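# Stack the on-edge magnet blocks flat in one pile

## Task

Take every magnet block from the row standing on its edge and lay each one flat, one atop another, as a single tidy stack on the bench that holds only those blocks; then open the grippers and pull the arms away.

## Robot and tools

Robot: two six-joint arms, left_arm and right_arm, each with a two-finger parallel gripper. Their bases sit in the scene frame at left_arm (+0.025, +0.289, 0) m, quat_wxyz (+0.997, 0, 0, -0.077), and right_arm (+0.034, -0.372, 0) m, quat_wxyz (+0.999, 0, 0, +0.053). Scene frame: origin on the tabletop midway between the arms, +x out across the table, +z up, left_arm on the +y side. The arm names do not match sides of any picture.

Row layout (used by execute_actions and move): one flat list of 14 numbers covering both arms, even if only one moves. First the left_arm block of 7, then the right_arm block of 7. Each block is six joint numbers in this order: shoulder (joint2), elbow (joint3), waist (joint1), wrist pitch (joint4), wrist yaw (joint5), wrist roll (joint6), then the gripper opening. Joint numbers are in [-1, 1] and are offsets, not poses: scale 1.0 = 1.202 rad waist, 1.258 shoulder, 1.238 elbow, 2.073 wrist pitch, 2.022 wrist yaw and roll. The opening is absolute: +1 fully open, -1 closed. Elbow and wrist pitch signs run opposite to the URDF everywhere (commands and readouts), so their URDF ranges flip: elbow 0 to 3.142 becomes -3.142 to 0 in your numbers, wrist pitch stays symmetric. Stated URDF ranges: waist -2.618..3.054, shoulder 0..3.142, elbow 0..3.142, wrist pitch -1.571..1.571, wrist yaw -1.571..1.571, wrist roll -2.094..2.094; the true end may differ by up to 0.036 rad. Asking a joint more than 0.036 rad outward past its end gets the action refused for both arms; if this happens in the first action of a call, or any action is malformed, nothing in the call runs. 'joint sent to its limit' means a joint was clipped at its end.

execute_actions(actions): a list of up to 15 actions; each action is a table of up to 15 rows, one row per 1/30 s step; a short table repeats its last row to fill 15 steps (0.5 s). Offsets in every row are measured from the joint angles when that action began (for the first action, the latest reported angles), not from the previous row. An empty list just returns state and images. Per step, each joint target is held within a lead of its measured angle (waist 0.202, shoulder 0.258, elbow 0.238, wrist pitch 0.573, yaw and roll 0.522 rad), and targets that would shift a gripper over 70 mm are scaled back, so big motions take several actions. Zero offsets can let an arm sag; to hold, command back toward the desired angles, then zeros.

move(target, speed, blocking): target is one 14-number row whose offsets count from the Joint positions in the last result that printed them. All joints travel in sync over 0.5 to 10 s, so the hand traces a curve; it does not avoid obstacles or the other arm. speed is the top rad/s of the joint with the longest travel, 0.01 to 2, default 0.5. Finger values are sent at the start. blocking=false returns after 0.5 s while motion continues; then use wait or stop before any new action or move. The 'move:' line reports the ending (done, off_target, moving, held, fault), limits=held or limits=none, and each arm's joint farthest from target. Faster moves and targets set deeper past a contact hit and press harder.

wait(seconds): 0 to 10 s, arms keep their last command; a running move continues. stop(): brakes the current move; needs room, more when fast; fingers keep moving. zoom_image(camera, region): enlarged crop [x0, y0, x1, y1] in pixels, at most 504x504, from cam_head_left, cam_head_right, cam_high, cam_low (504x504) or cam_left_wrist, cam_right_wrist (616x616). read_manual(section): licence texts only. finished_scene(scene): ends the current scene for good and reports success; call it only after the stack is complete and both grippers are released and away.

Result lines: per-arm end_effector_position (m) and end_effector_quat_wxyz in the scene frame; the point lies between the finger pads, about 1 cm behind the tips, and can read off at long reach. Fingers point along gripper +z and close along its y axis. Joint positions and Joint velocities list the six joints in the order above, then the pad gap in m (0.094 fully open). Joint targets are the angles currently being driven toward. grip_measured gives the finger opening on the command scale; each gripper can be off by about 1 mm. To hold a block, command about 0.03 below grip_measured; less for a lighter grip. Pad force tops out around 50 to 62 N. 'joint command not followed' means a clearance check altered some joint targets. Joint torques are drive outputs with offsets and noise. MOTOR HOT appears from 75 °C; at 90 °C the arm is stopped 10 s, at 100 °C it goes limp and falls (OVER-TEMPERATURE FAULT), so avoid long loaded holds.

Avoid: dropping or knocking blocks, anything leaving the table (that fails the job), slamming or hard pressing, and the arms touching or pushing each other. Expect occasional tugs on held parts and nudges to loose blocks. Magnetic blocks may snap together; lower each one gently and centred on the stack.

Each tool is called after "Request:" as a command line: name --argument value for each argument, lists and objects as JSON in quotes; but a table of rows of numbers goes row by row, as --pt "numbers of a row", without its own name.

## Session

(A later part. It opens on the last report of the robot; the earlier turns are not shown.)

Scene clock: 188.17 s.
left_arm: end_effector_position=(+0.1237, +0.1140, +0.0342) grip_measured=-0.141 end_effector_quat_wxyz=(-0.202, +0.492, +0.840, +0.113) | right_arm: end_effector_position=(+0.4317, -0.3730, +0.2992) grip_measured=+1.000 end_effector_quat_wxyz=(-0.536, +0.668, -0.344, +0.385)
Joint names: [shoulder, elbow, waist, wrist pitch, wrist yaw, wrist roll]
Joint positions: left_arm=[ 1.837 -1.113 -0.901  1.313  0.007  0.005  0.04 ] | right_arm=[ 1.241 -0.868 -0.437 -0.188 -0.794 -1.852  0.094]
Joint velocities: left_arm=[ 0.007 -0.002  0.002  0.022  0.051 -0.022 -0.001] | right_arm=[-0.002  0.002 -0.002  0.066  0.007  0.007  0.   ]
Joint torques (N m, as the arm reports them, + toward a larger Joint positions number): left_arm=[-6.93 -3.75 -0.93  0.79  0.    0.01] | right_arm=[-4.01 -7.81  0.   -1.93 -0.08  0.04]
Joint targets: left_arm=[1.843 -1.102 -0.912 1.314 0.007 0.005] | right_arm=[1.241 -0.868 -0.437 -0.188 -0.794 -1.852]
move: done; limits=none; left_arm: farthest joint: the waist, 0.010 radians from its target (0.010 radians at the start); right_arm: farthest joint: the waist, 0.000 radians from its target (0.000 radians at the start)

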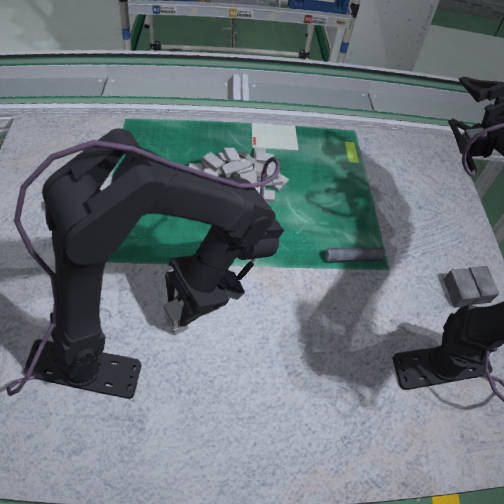

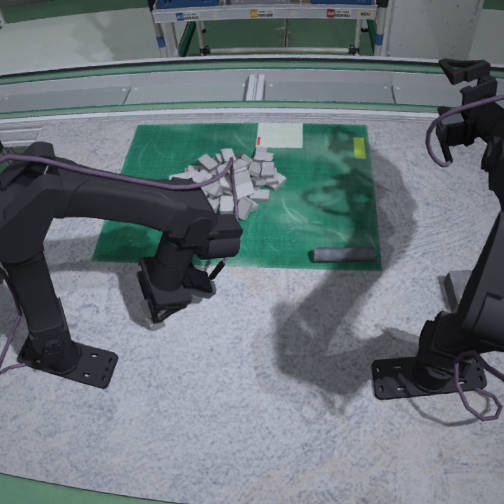

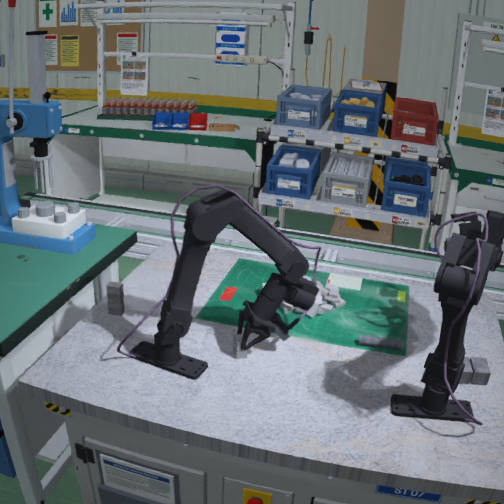

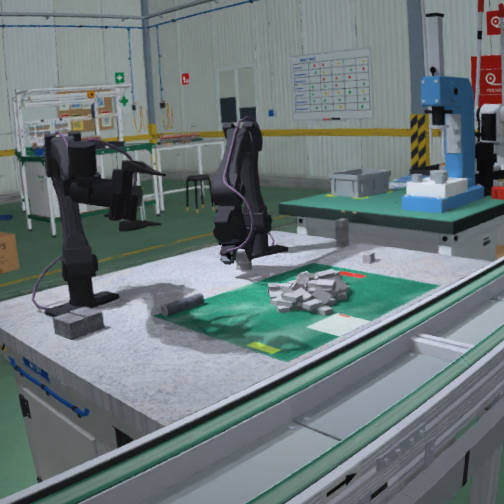

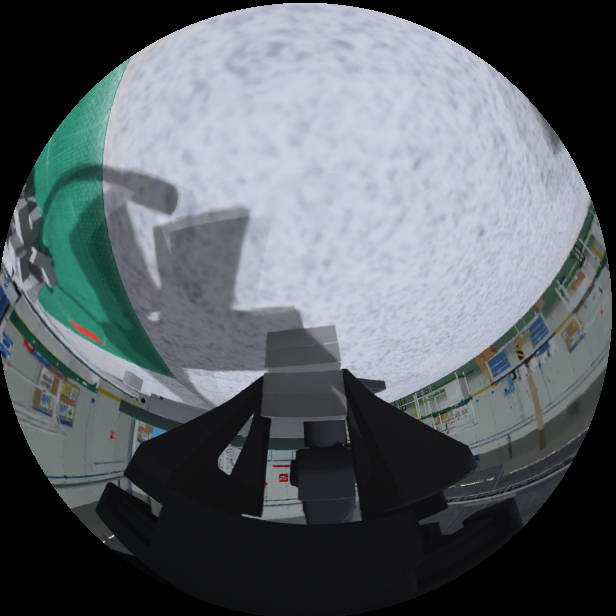

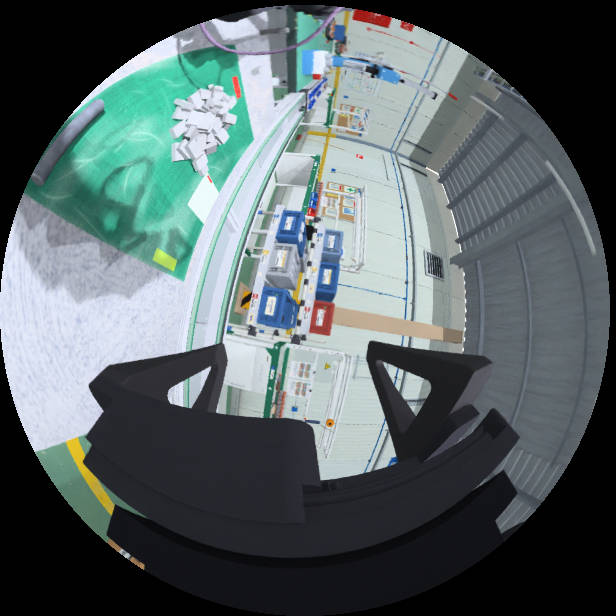

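Gap of a few mm; lower ~4 mm.

Request:
move --target '[0.011,0.016,-0.009,-0.008,0,0,-0.3,0,0,0,0,0,0,1]' --speed 0.03

Request:
zoom_image --camera "cam_left_wrist" --region '[230,310,390,450]'

Scene clock: 192.20 s.
left_arm: end_effector_position=(+0.1240, +0.1134, +0.0307) grip_measured=-0.141 end_effector_quat_wxyz=(-0.200, +0.492, +0.840, +0.112) | right_arm: end_effector_position=(+0.4317, -0.3730, +0.2992) grip_measured=+1.000 end_effector_quat_wxyz=(-0.536, +0.668, -0.344, +0.385)
Joint names: [shoulder, elbow, waist, wrist pitch, wrist yaw, wrist roll]
Joint positions: left_arm=[ 1.841 -1.105 -0.901  1.297  0.007  0.005  0.04 ] | right_arm=[ 1.241 -0.868 -0.437 -0.188 -0.794 -1.852  0.094]
Joint velocities: left_arm=[-0.022 -0.012 -0.012  0.022  0.022 -0.022 -0.   ] | right_arm=[-0.012  0.002 -0.007  0.022 -0.037  0.022  0.   ]
Joint torques (N m, as the arm reports them, + toward a larger Joint positions number): left_arm=[-6.67 -3.58 -0.91  0.76  0.01  0.  ] | right_arm=[-4.01 -7.81 -0.03 -1.94 -0.09  0.03]
Joint targets: left_arm=[1.851 -1.093 -0.912 1.297 0.007 0.005] | right_arm=[1.241 -0.868 -0.437 -0.188 -0.794 -1.852]
move: done; limits=none; left_arm: farthest joint: the elbow, 0.012 radians from its target (0.019 radians at the start); right_arm: farthest joint: the waist, 0.000 radians from its target (0.000 radians at the start)

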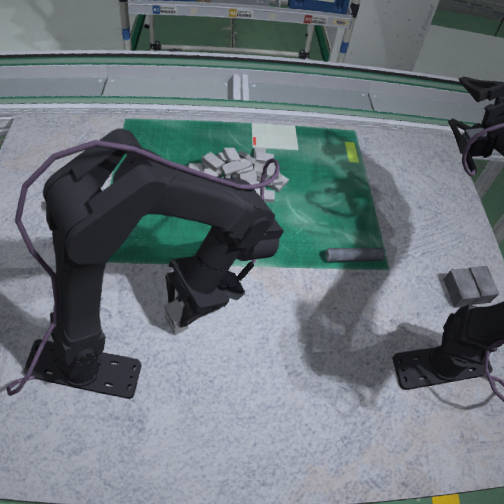

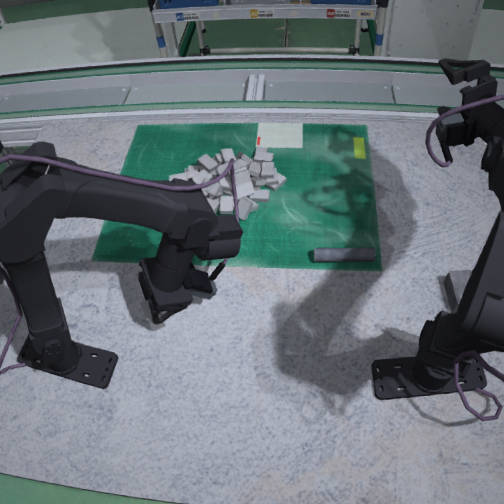

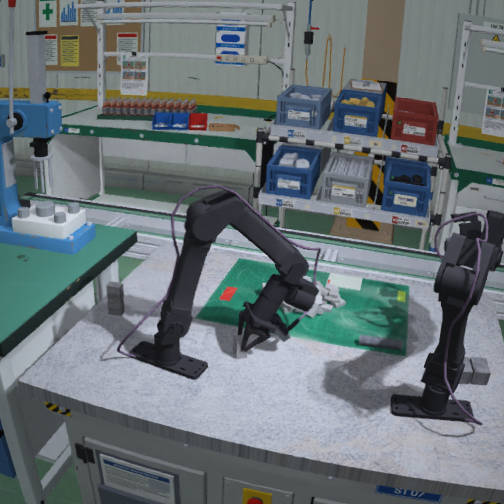

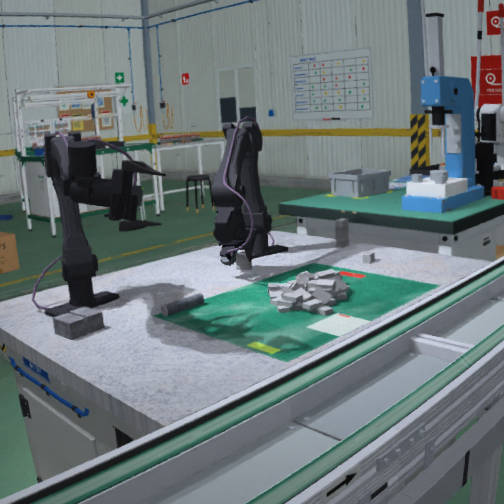

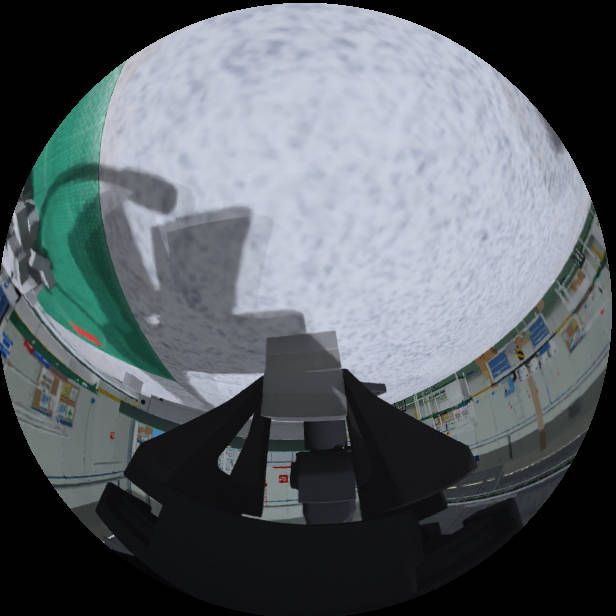

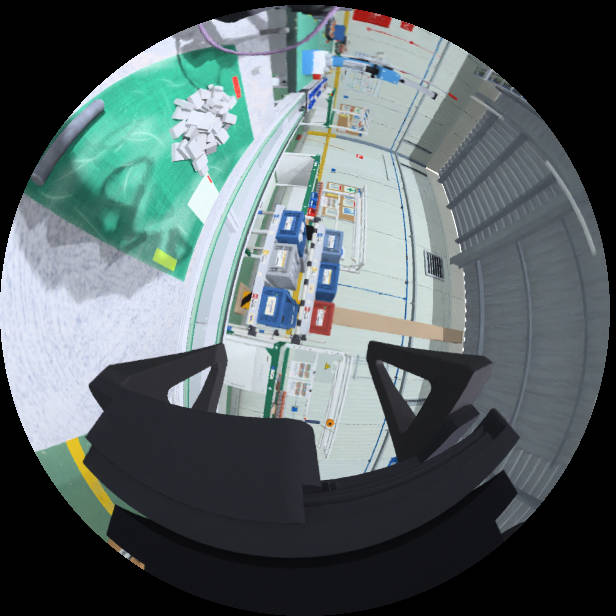

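Region (230, 310, 390, 450) of cam_left_wrist's 616x616 image, scaled by 3.150, with more detail than that image has; it fills the top 441 rows of this view, and the rest is white.

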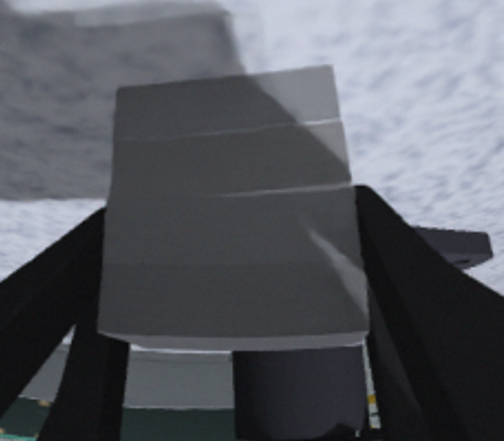

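Request:
execute_actions --actions '[[[0.012,0.008,0,0,0,0,-0.3,0,0,0,0,0,0,1]],[[0,0,0,0,0,0,-0.11,0,0,0,0,0,0,1]],[[0,0,0,0,0,0,0.25,0,0,0,0,0,0,1]]]'

Request:
move --target '[-0.09,-0.13,0,0.1,0,0,0.3,0,0,0,0,0,0,1]' --speed 0.25

Request:
move --target '[-0.24,0.07,0.58,-0.4,0,0,0.6,0,0,0,0,0,0,1]' --speed 0.7

Request:
move --target '[0.06,0.585,0.543,-0.65,0,0,0.6,0,0,0,0,0,0,1]' --speed 0.7

Scene clock: 201.00 s.
left_arm: end_effector_position=(+0.1241, +0.1133, +0.0307) grip_measured=+0.248 end_effector_quat_wxyz=(-0.200, +0.492, +0.840, +0.112) | right_arm: end_effector_position=(+0.4317, -0.3730, +0.2992) grip_measured=+1.000 end_effector_quat_wxyz=(-0.536, +0.668, -0.344, +0.385)
Joint names: [shoulder, elbow, waist, wrist pitch, wrist yaw, wrist roll]
Joint positions: left_arm=[ 1.841 -1.105 -0.901  1.296  0.007  0.005  0.059] | right_arm=[ 1.241 -0.868 -0.437 -0.188 -0.794 -1.852  0.094]
Joint velocities: left_arm=[-0.002  0.002  0.007  0.022 -0.066 -0.051  0.   ] | right_arm=[ 0.002  0.007 -0.012 -0.007 -0.051  0.066  0.   ]
Joint torques (N m, as the arm reports them, + toward a larger Joint positions number): left_arm=[-7.48 -4.45  0.    0.75  0.    0.02] | right_arm=[-4.04 -7.78  0.03 -1.93 -0.07  0.03]
Joint targets: left_arm=[1.841 -1.105 -0.901 1.296 0.007 0.005] | right_arm=[1.241 -0.868 -0.437 -0.188 -0.794 -1.852]

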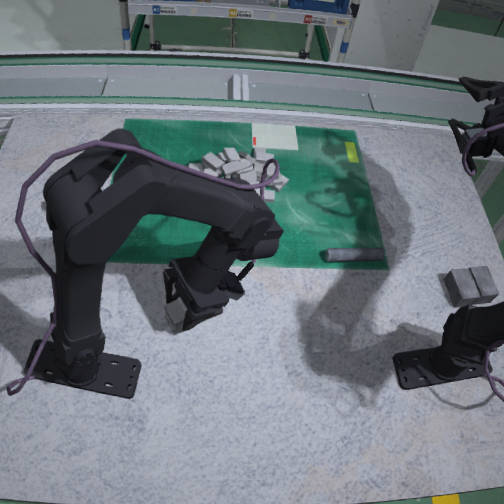

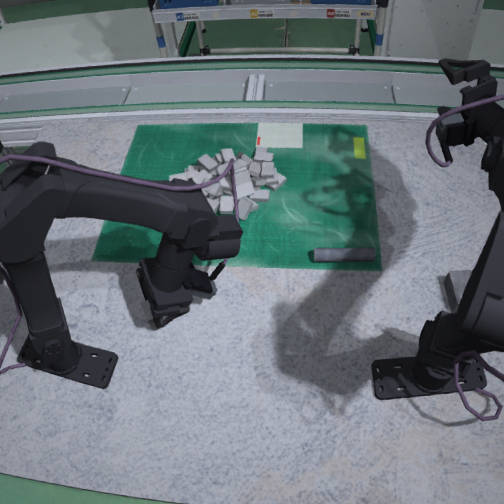

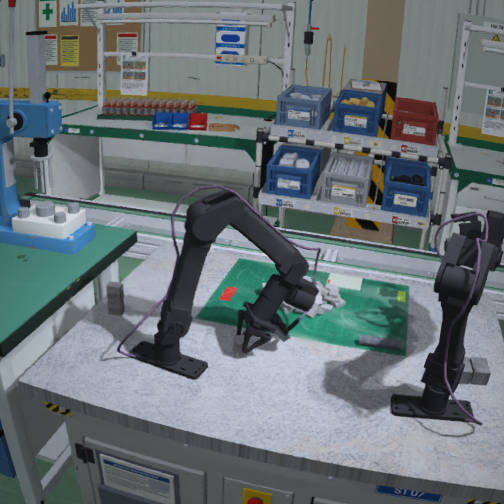

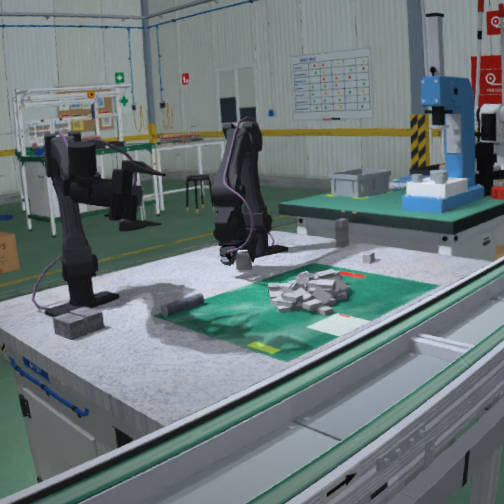

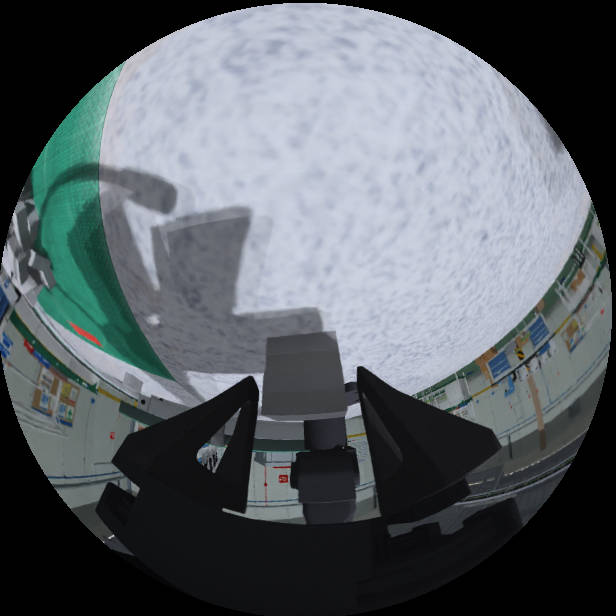

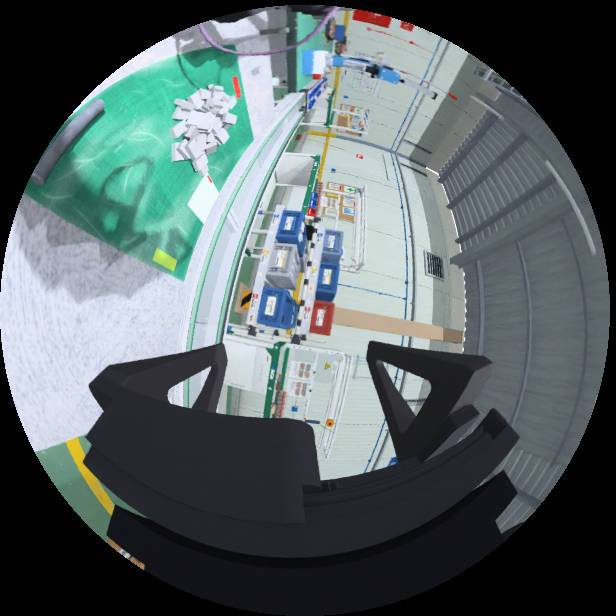

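Scene clock: 202.47 s.
left_arm: end_effector_position=(+0.1281, +0.1061, +0.0873) grip_measured=+0.298 end_effector_quat_wxyz=(-0.179, +0.495, +0.845, +0.100) | right_arm: end_effector_position=(+0.4317, -0.3730, +0.2992) grip_measured=+1.000 end_effector_quat_wxyz=(-0.536, +0.668, -0.344, +0.385)
Joint names: [shoulder, elbow, waist, wrist pitch, wrist yaw, wrist roll]
Joint positions: left_arm=[ 1.743 -1.247 -0.901  1.486  0.007  0.005  0.061] | right_arm=[ 1.241 -0.868 -0.437 -0.188 -0.794 -1.852  0.094]
Joint velocities: left_arm=[ 0.002 -0.017 -0.017  0.081  0.037  0.095  0.   ] | right_arm=[-0.002 -0.007  0.012  0.081  0.066 -0.066  0.   ]
Joint torques (N m, as the arm reports them, + toward a larger Joint positions number): left_arm=[-8.32 -6.27  0.05  0.84  0.01  0.  ] | right_arm=[-4.05 -7.75 -0.01 -1.92 -0.07  0.03]
Joint targets: left_arm=[1.728 -1.266 -0.901 1.504 0.007 0.005] | right_arm=[1.241 -0.868 -0.437 -0.188 -0.794 -1.852]
move: done; limits=none; left_arm: farthest joint: the elbow, 0.019 radians from its target (0.161 radians at the start); right_arm: farthest joint: the waist, 0.000 radians from its target (0.000 radians at the start)

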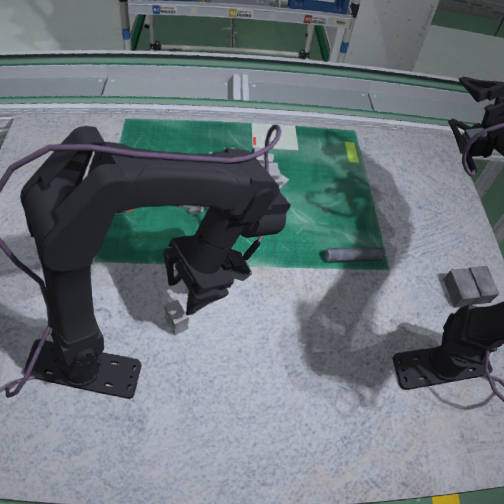

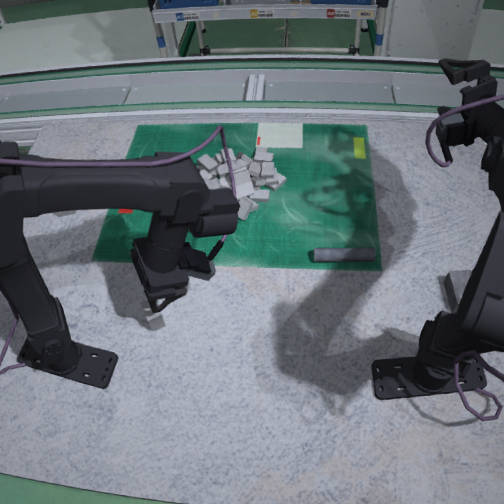

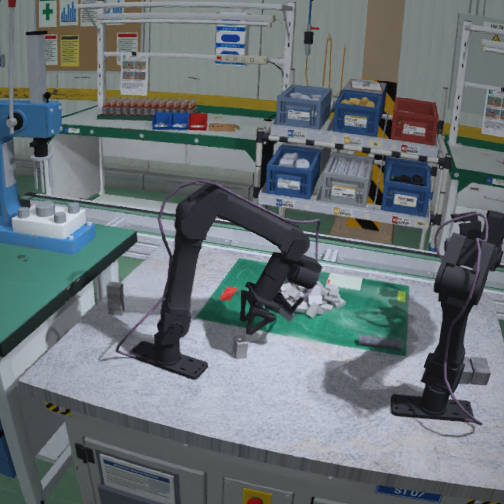

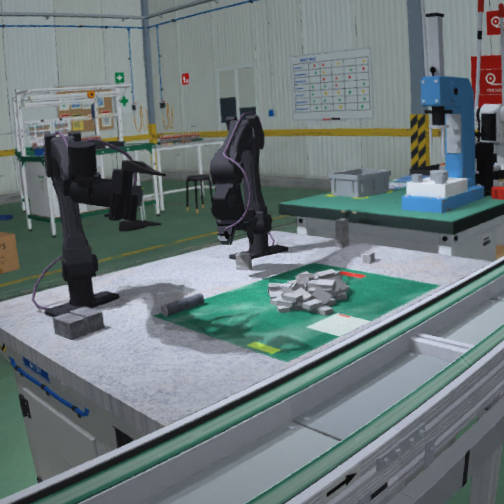

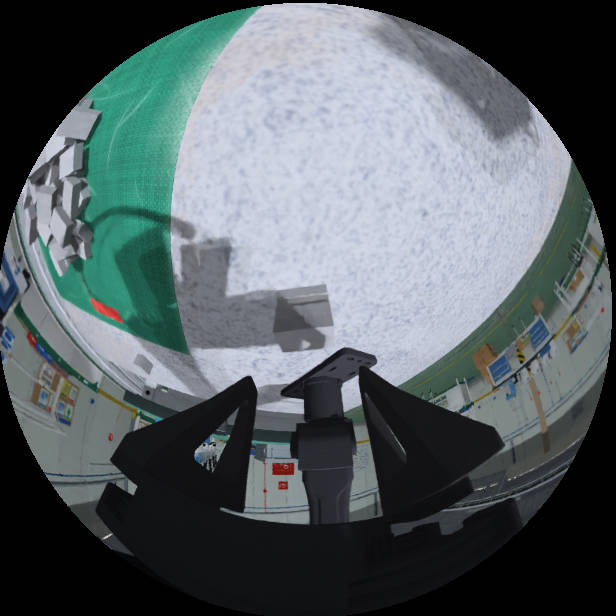

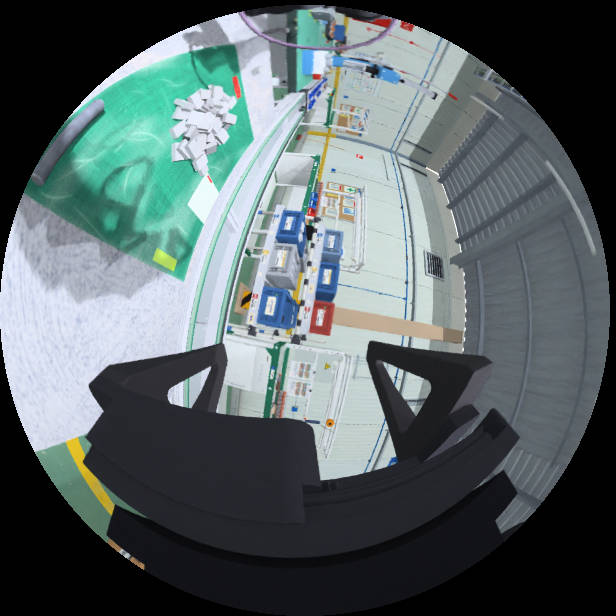

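Scene clock: 204.43 s.
left_arm: end_effector_position=(+0.3861, +0.1518, +0.1677) grip_measured=+0.598 end_effector_quat_wxyz=(+0.299, +0.175, +0.936, -0.057) | right_arm: end_effector_position=(+0.4317, -0.3730, +0.2992) grip_measured=+1.000 end_effector_quat_wxyz=(-0.536, +0.668, -0.344, +0.385)
Joint names: [shoulder, elbow, waist, wrist pitch, wrist yaw, wrist roll]
Joint positions: left_arm=[ 1.458 -1.176 -0.208  0.67   0.006  0.005  0.075] | right_arm=[ 1.241 -0.868 -0.437 -0.188 -0.794 -1.852  0.094]
Joint velocities: left_arm=[ 0.012  0.017 -0.022  0.037 -0.022 -0.066 -0.001] | right_arm=[ 0.007 -0.007 -0.002 -0.022  0.037  0.037  0.   ]
Joint torques (N m, as the arm reports them, + toward a larger Joint positions number): left_arm=[-7.47 -5.58  0.29 -1.67  0.02  0.  ] | right_arm=[-4.01 -7.79 -0.01 -1.93 -0.09  0.04]
Joint targets: left_arm=[1.441 -1.161 -0.204 0.657 0.007 0.005] | right_arm=[1.241 -0.868 -0.437 -0.188 -0.794 -1.852]
move: done; limits=none; left_arm: farthest joint: the shoulder, 0.017 radians from its target (0.302 radians at the start); right_arm: farthest joint: the waist, 0.000 radians from its target (0.000 radians at the start)

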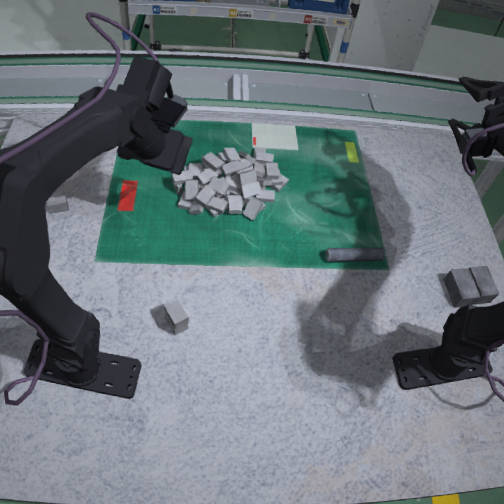

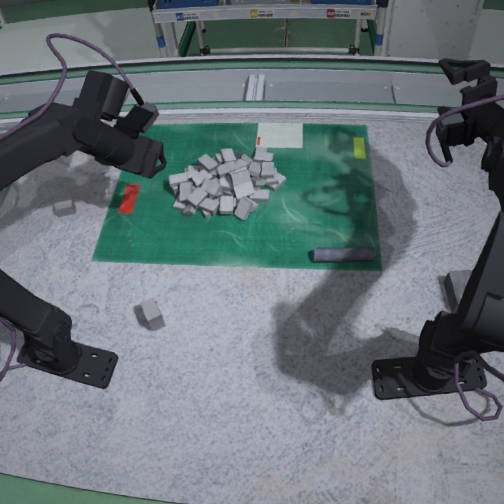

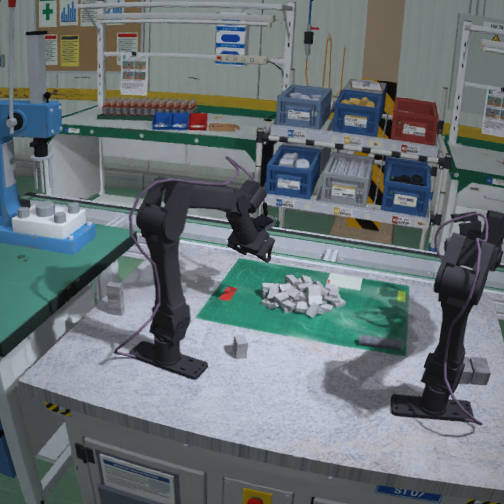

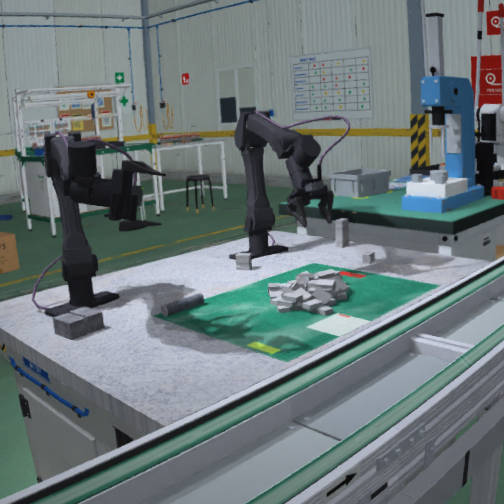

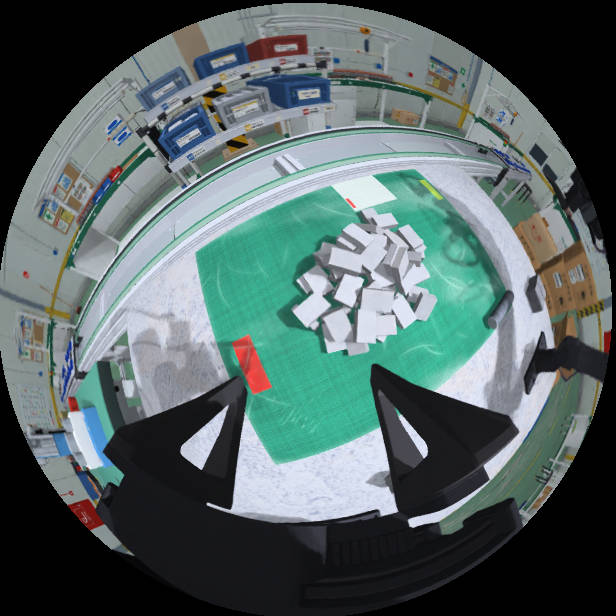

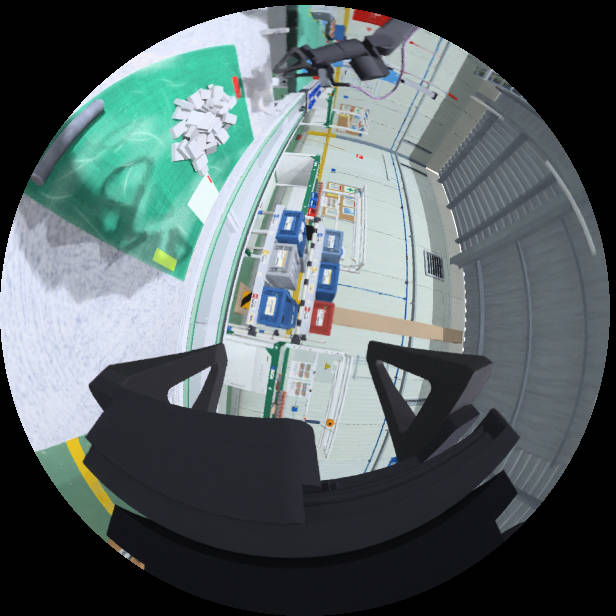

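Scene clock: 207.20 s.
left_arm: end_effector_position=(+0.4172, +0.4027, +0.1012) grip_measured=+0.598 end_effector_quat_wxyz=(+0.548, -0.114, +0.825, +0.077) | right_arm: end_effector_position=(+0.4317, -0.3730, +0.2992) grip_measured=+1.000 end_effector_quat_wxyz=(-0.536, +0.668, -0.344, +0.385)
Joint names: [shoulder, elbow, waist, wrist pitch, wrist yaw, wrist roll]
Joint positions: left_arm=[ 1.524 -0.461  0.438 -0.665  0.006  0.005  0.075] | right_arm=[ 1.241 -0.868 -0.437 -0.188 -0.794 -1.852  0.094]
Joint velocities: left_arm=[ 0.002  0.002  0.002 -0.037  0.037 -0.051 -0.   ] | right_arm=[-0.017  0.002 -0.002 -0.051 -0.022 -0.095  0.   ]
Joint torques (N m, as the arm reports them, + toward a larger Joint positions number): left_arm=[-4.71 -4.83  0.59 -2.28  0.    0.01] | right_arm=[-4.   -7.77 -0.03 -1.92 -0.09  0.03]
Joint targets: left_arm=[1.534 -0.451 0.445 -0.677 0.006 0.005] | right_arm=[1.241 -0.868 -0.437 -0.188 -0.794 -1.852]
move: done; limits=none; left_arm: farthest joint: the wrist pitch, 0.012 radians from its target (1.348 radians at the start); right_arm: farthest joint: the waist, 0.000 radians from its target (0.000 radians at the start)

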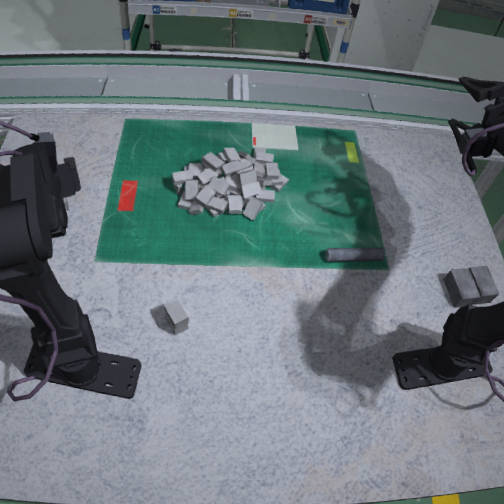

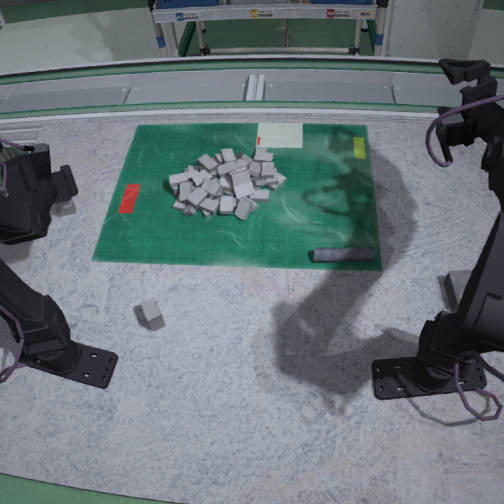

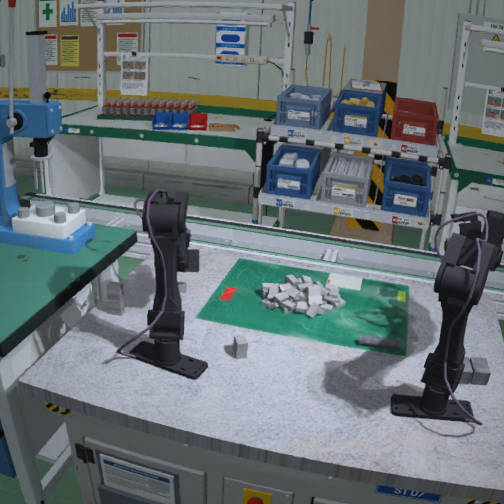

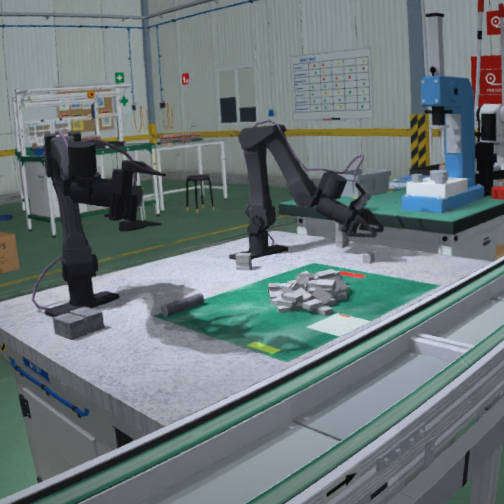

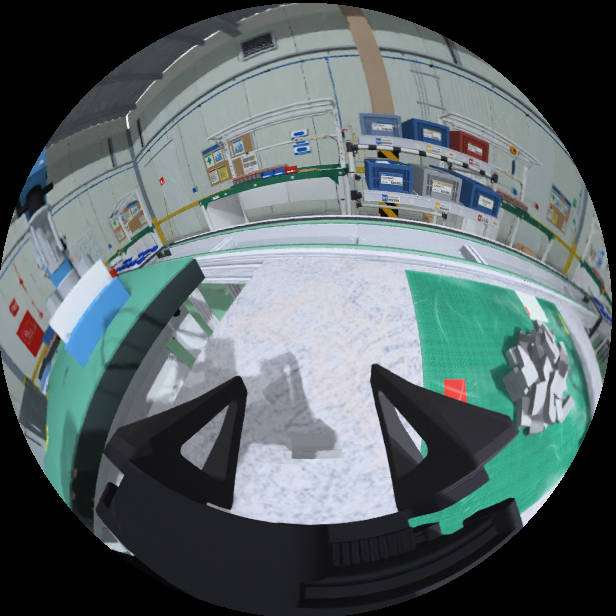

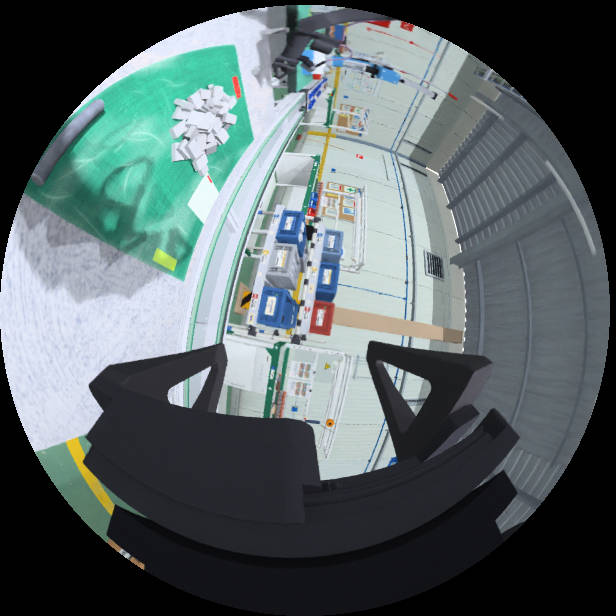

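Request:
move --target '[0.234,0.107,0.012,-0.164,0,0,0.4,0,0,0,0,0,0,1]' --speed 0.17

Request:
execute_actions --actions '[[[0,0,0,0,0,0,0.1,0,0,0,0,0,0,1]]]'

Request:
zoom_image --camera "cam_left_wrist" --region '[200,330,420,530]'

Scene clock: 213.40 s.
left_arm: end_effector_position=(+0.3979, +0.3990, +0.0253) grip_measured=+0.402 end_effector_quat_wxyz=(+0.517, -0.118, +0.844, +0.074) | right_arm: end_effector_position=(+0.4317, -0.3730, +0.2992) grip_measured=+1.000 end_effector_quat_wxyz=(-0.536, +0.668, -0.344, +0.385)
Joint names: [shoulder, elbow, waist, wrist pitch, wrist yaw, wrist roll]
Joint positions: left_arm=[ 1.807 -0.342  0.443 -0.994  0.006  0.005  0.066] | right_arm=[ 1.241 -0.868 -0.437 -0.188 -0.794 -1.852  0.094]
Joint velocities: left_arm=[-0.007 -0.012 -0.007  0.081  0.022 -0.007 -0.   ] | right_arm=[ 0.002  0.022 -0.002  0.051  0.022  0.037  0.   ]
Joint torques (N m, as the arm reports them, + toward a larger Joint positions number): left_arm=[-5.34 -2.78  0.77 -2.24  0.01  0.01] | right_arm=[-4.   -7.76  0.   -1.92 -0.08  0.03]
Joint targets: left_arm=[1.819 -0.329 0.452 -1.005 0.006 0.005] | right_arm=[1.241 -0.868 -0.437 -0.188 -0.794 -1.852]
move: done; limits=none; left_arm: farthest joint: the elbow, 0.014 radians from its target (0.133 radians at the start); right_arm: farthest joint: the waist, 0.000 radians from its target (0.000 radians at the start)

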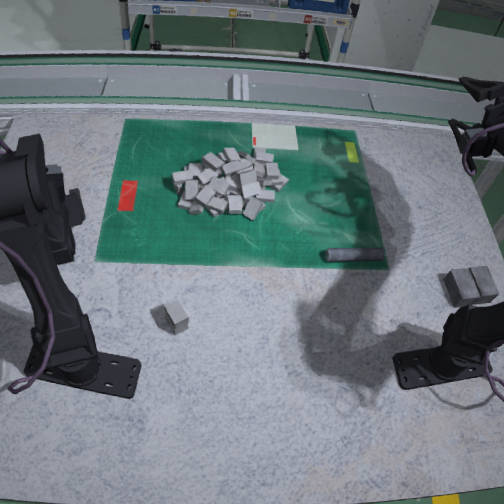

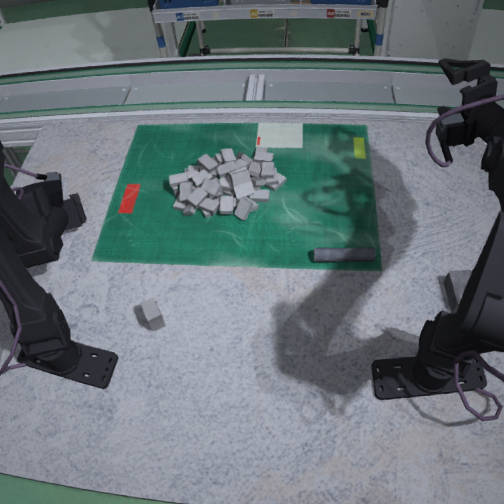

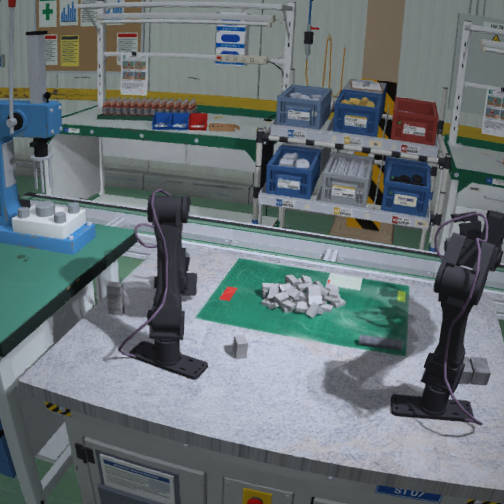

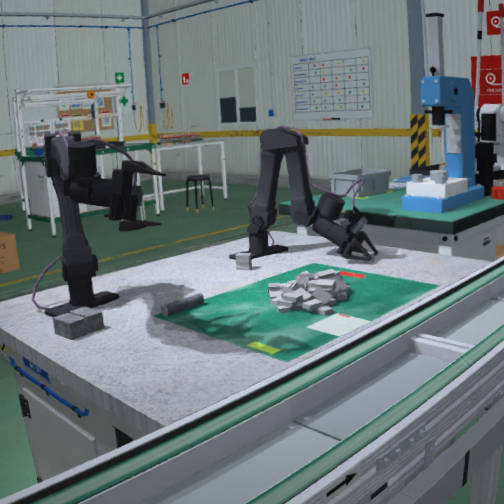

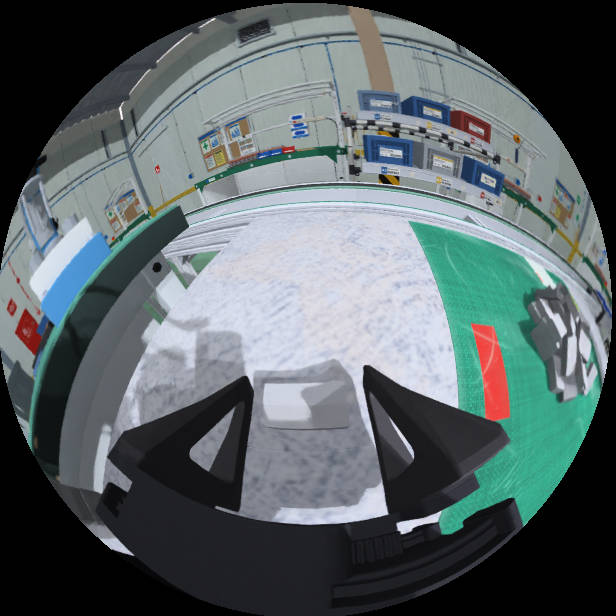

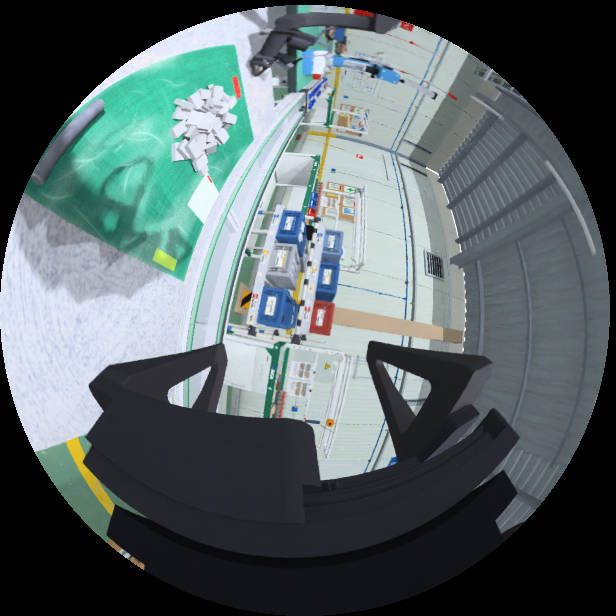

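Scene clock: 213.90 s.
left_arm: end_effector_position=(+0.3979, +0.3990, +0.0253) grip_measured=+0.102 end_effector_quat_wxyz=(+0.517, -0.118, +0.844, +0.074) | right_arm: end_effector_position=(+0.4317, -0.3730, +0.2992) grip_measured=+1.000 end_effector_quat_wxyz=(-0.536, +0.668, -0.344, +0.385)
Joint names: [shoulder, elbow, waist, wrist pitch, wrist yaw, wrist roll]
Joint positions: left_arm=[ 1.807 -0.342  0.443 -0.994  0.006  0.005  0.052] | right_arm=[ 1.241 -0.868 -0.437 -0.188 -0.794 -1.852  0.094]
Joint velocities: left_arm=[ 0.012  0.007  0.002 -0.022 -0.022  0.007  0.   ] | right_arm=[ 0.017 -0.002  0.002 -0.051 -0.081  0.051  0.   ]
Joint torques (N m, as the arm reports them, + toward a larger Joint positions number): left_arm=[-6.3  -3.75  0.   -2.12  0.    0.01] | right_arm=[-4.02 -7.75  0.04 -1.93 -0.09  0.05]
Joint targets: left_arm=[1.807 -0.342 0.443 -0.994 0.006 0.005] | right_arm=[1.241 -0.868 -0.437 -0.188 -0.794 -1.852]

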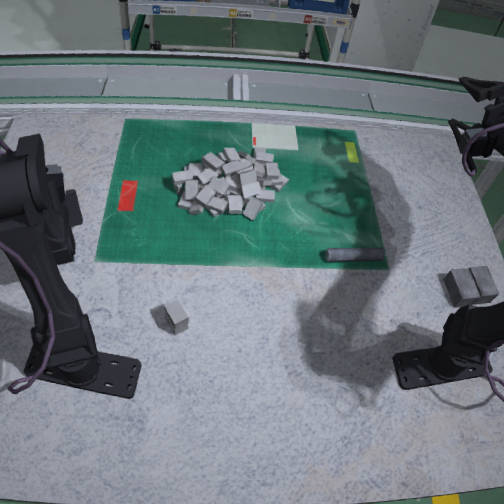

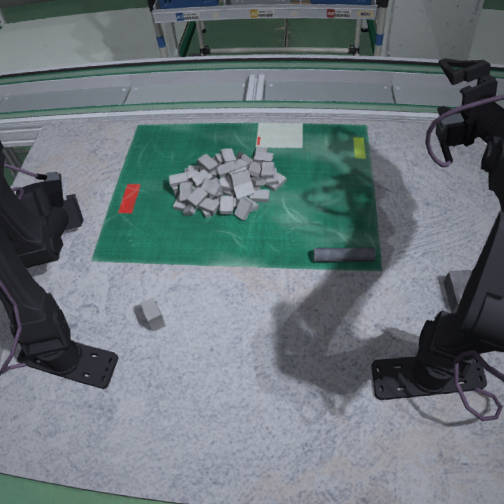

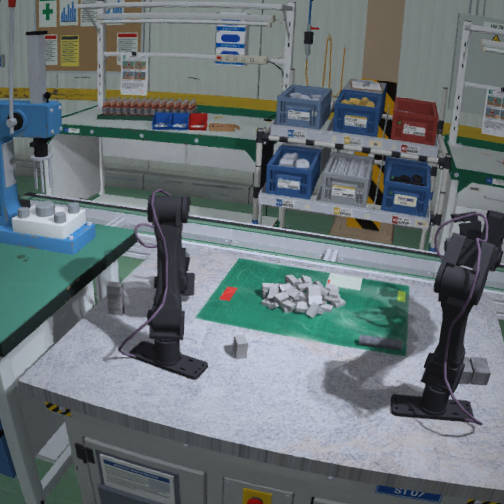

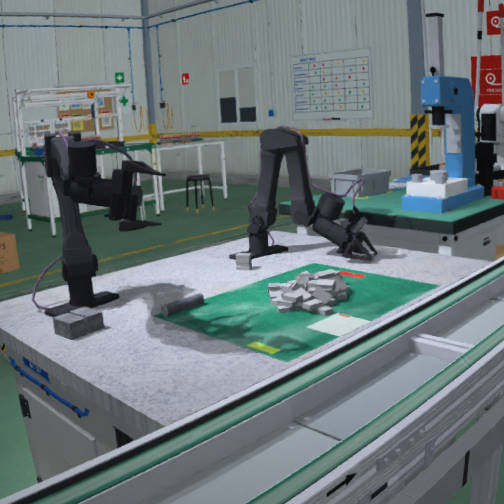

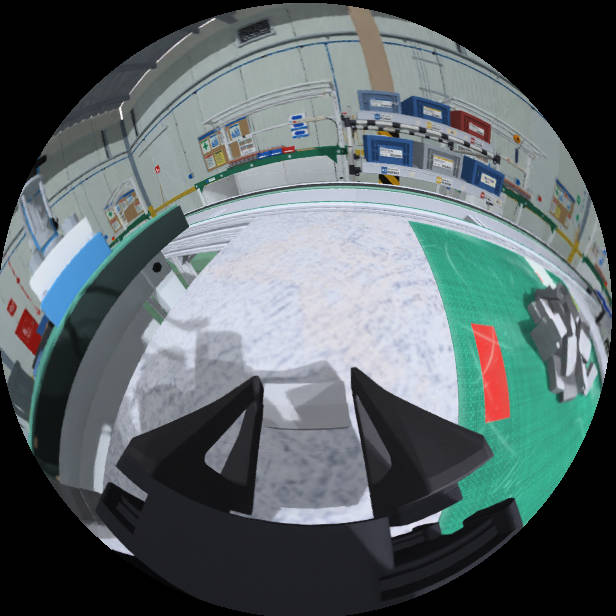

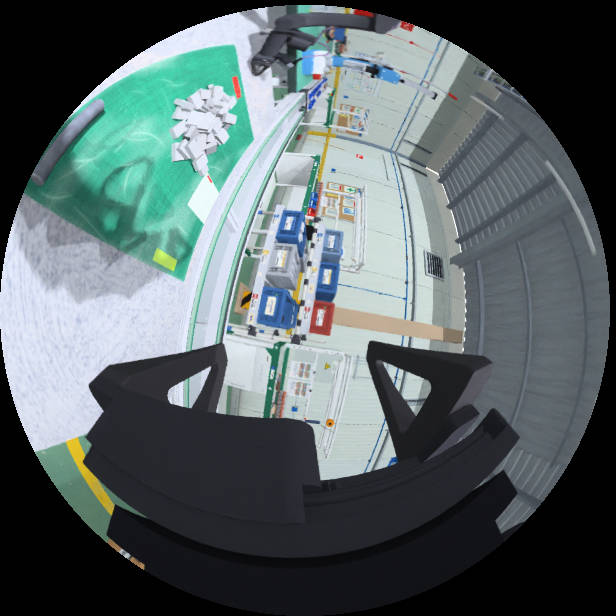

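Region (200, 330, 420, 530) of cam_left_wrist's 616x616 image, scaled by 2.291, with more detail than that image has; it fills the top 458 rows of this view, and the rest is white.

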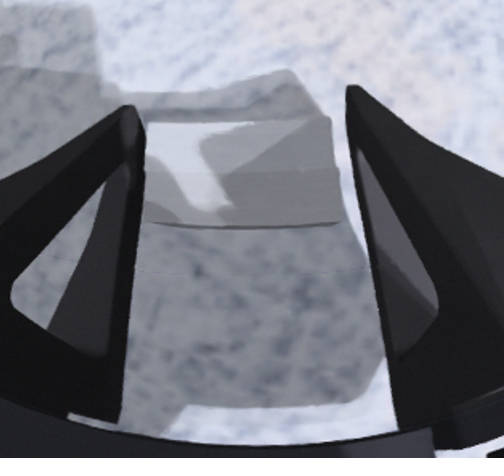

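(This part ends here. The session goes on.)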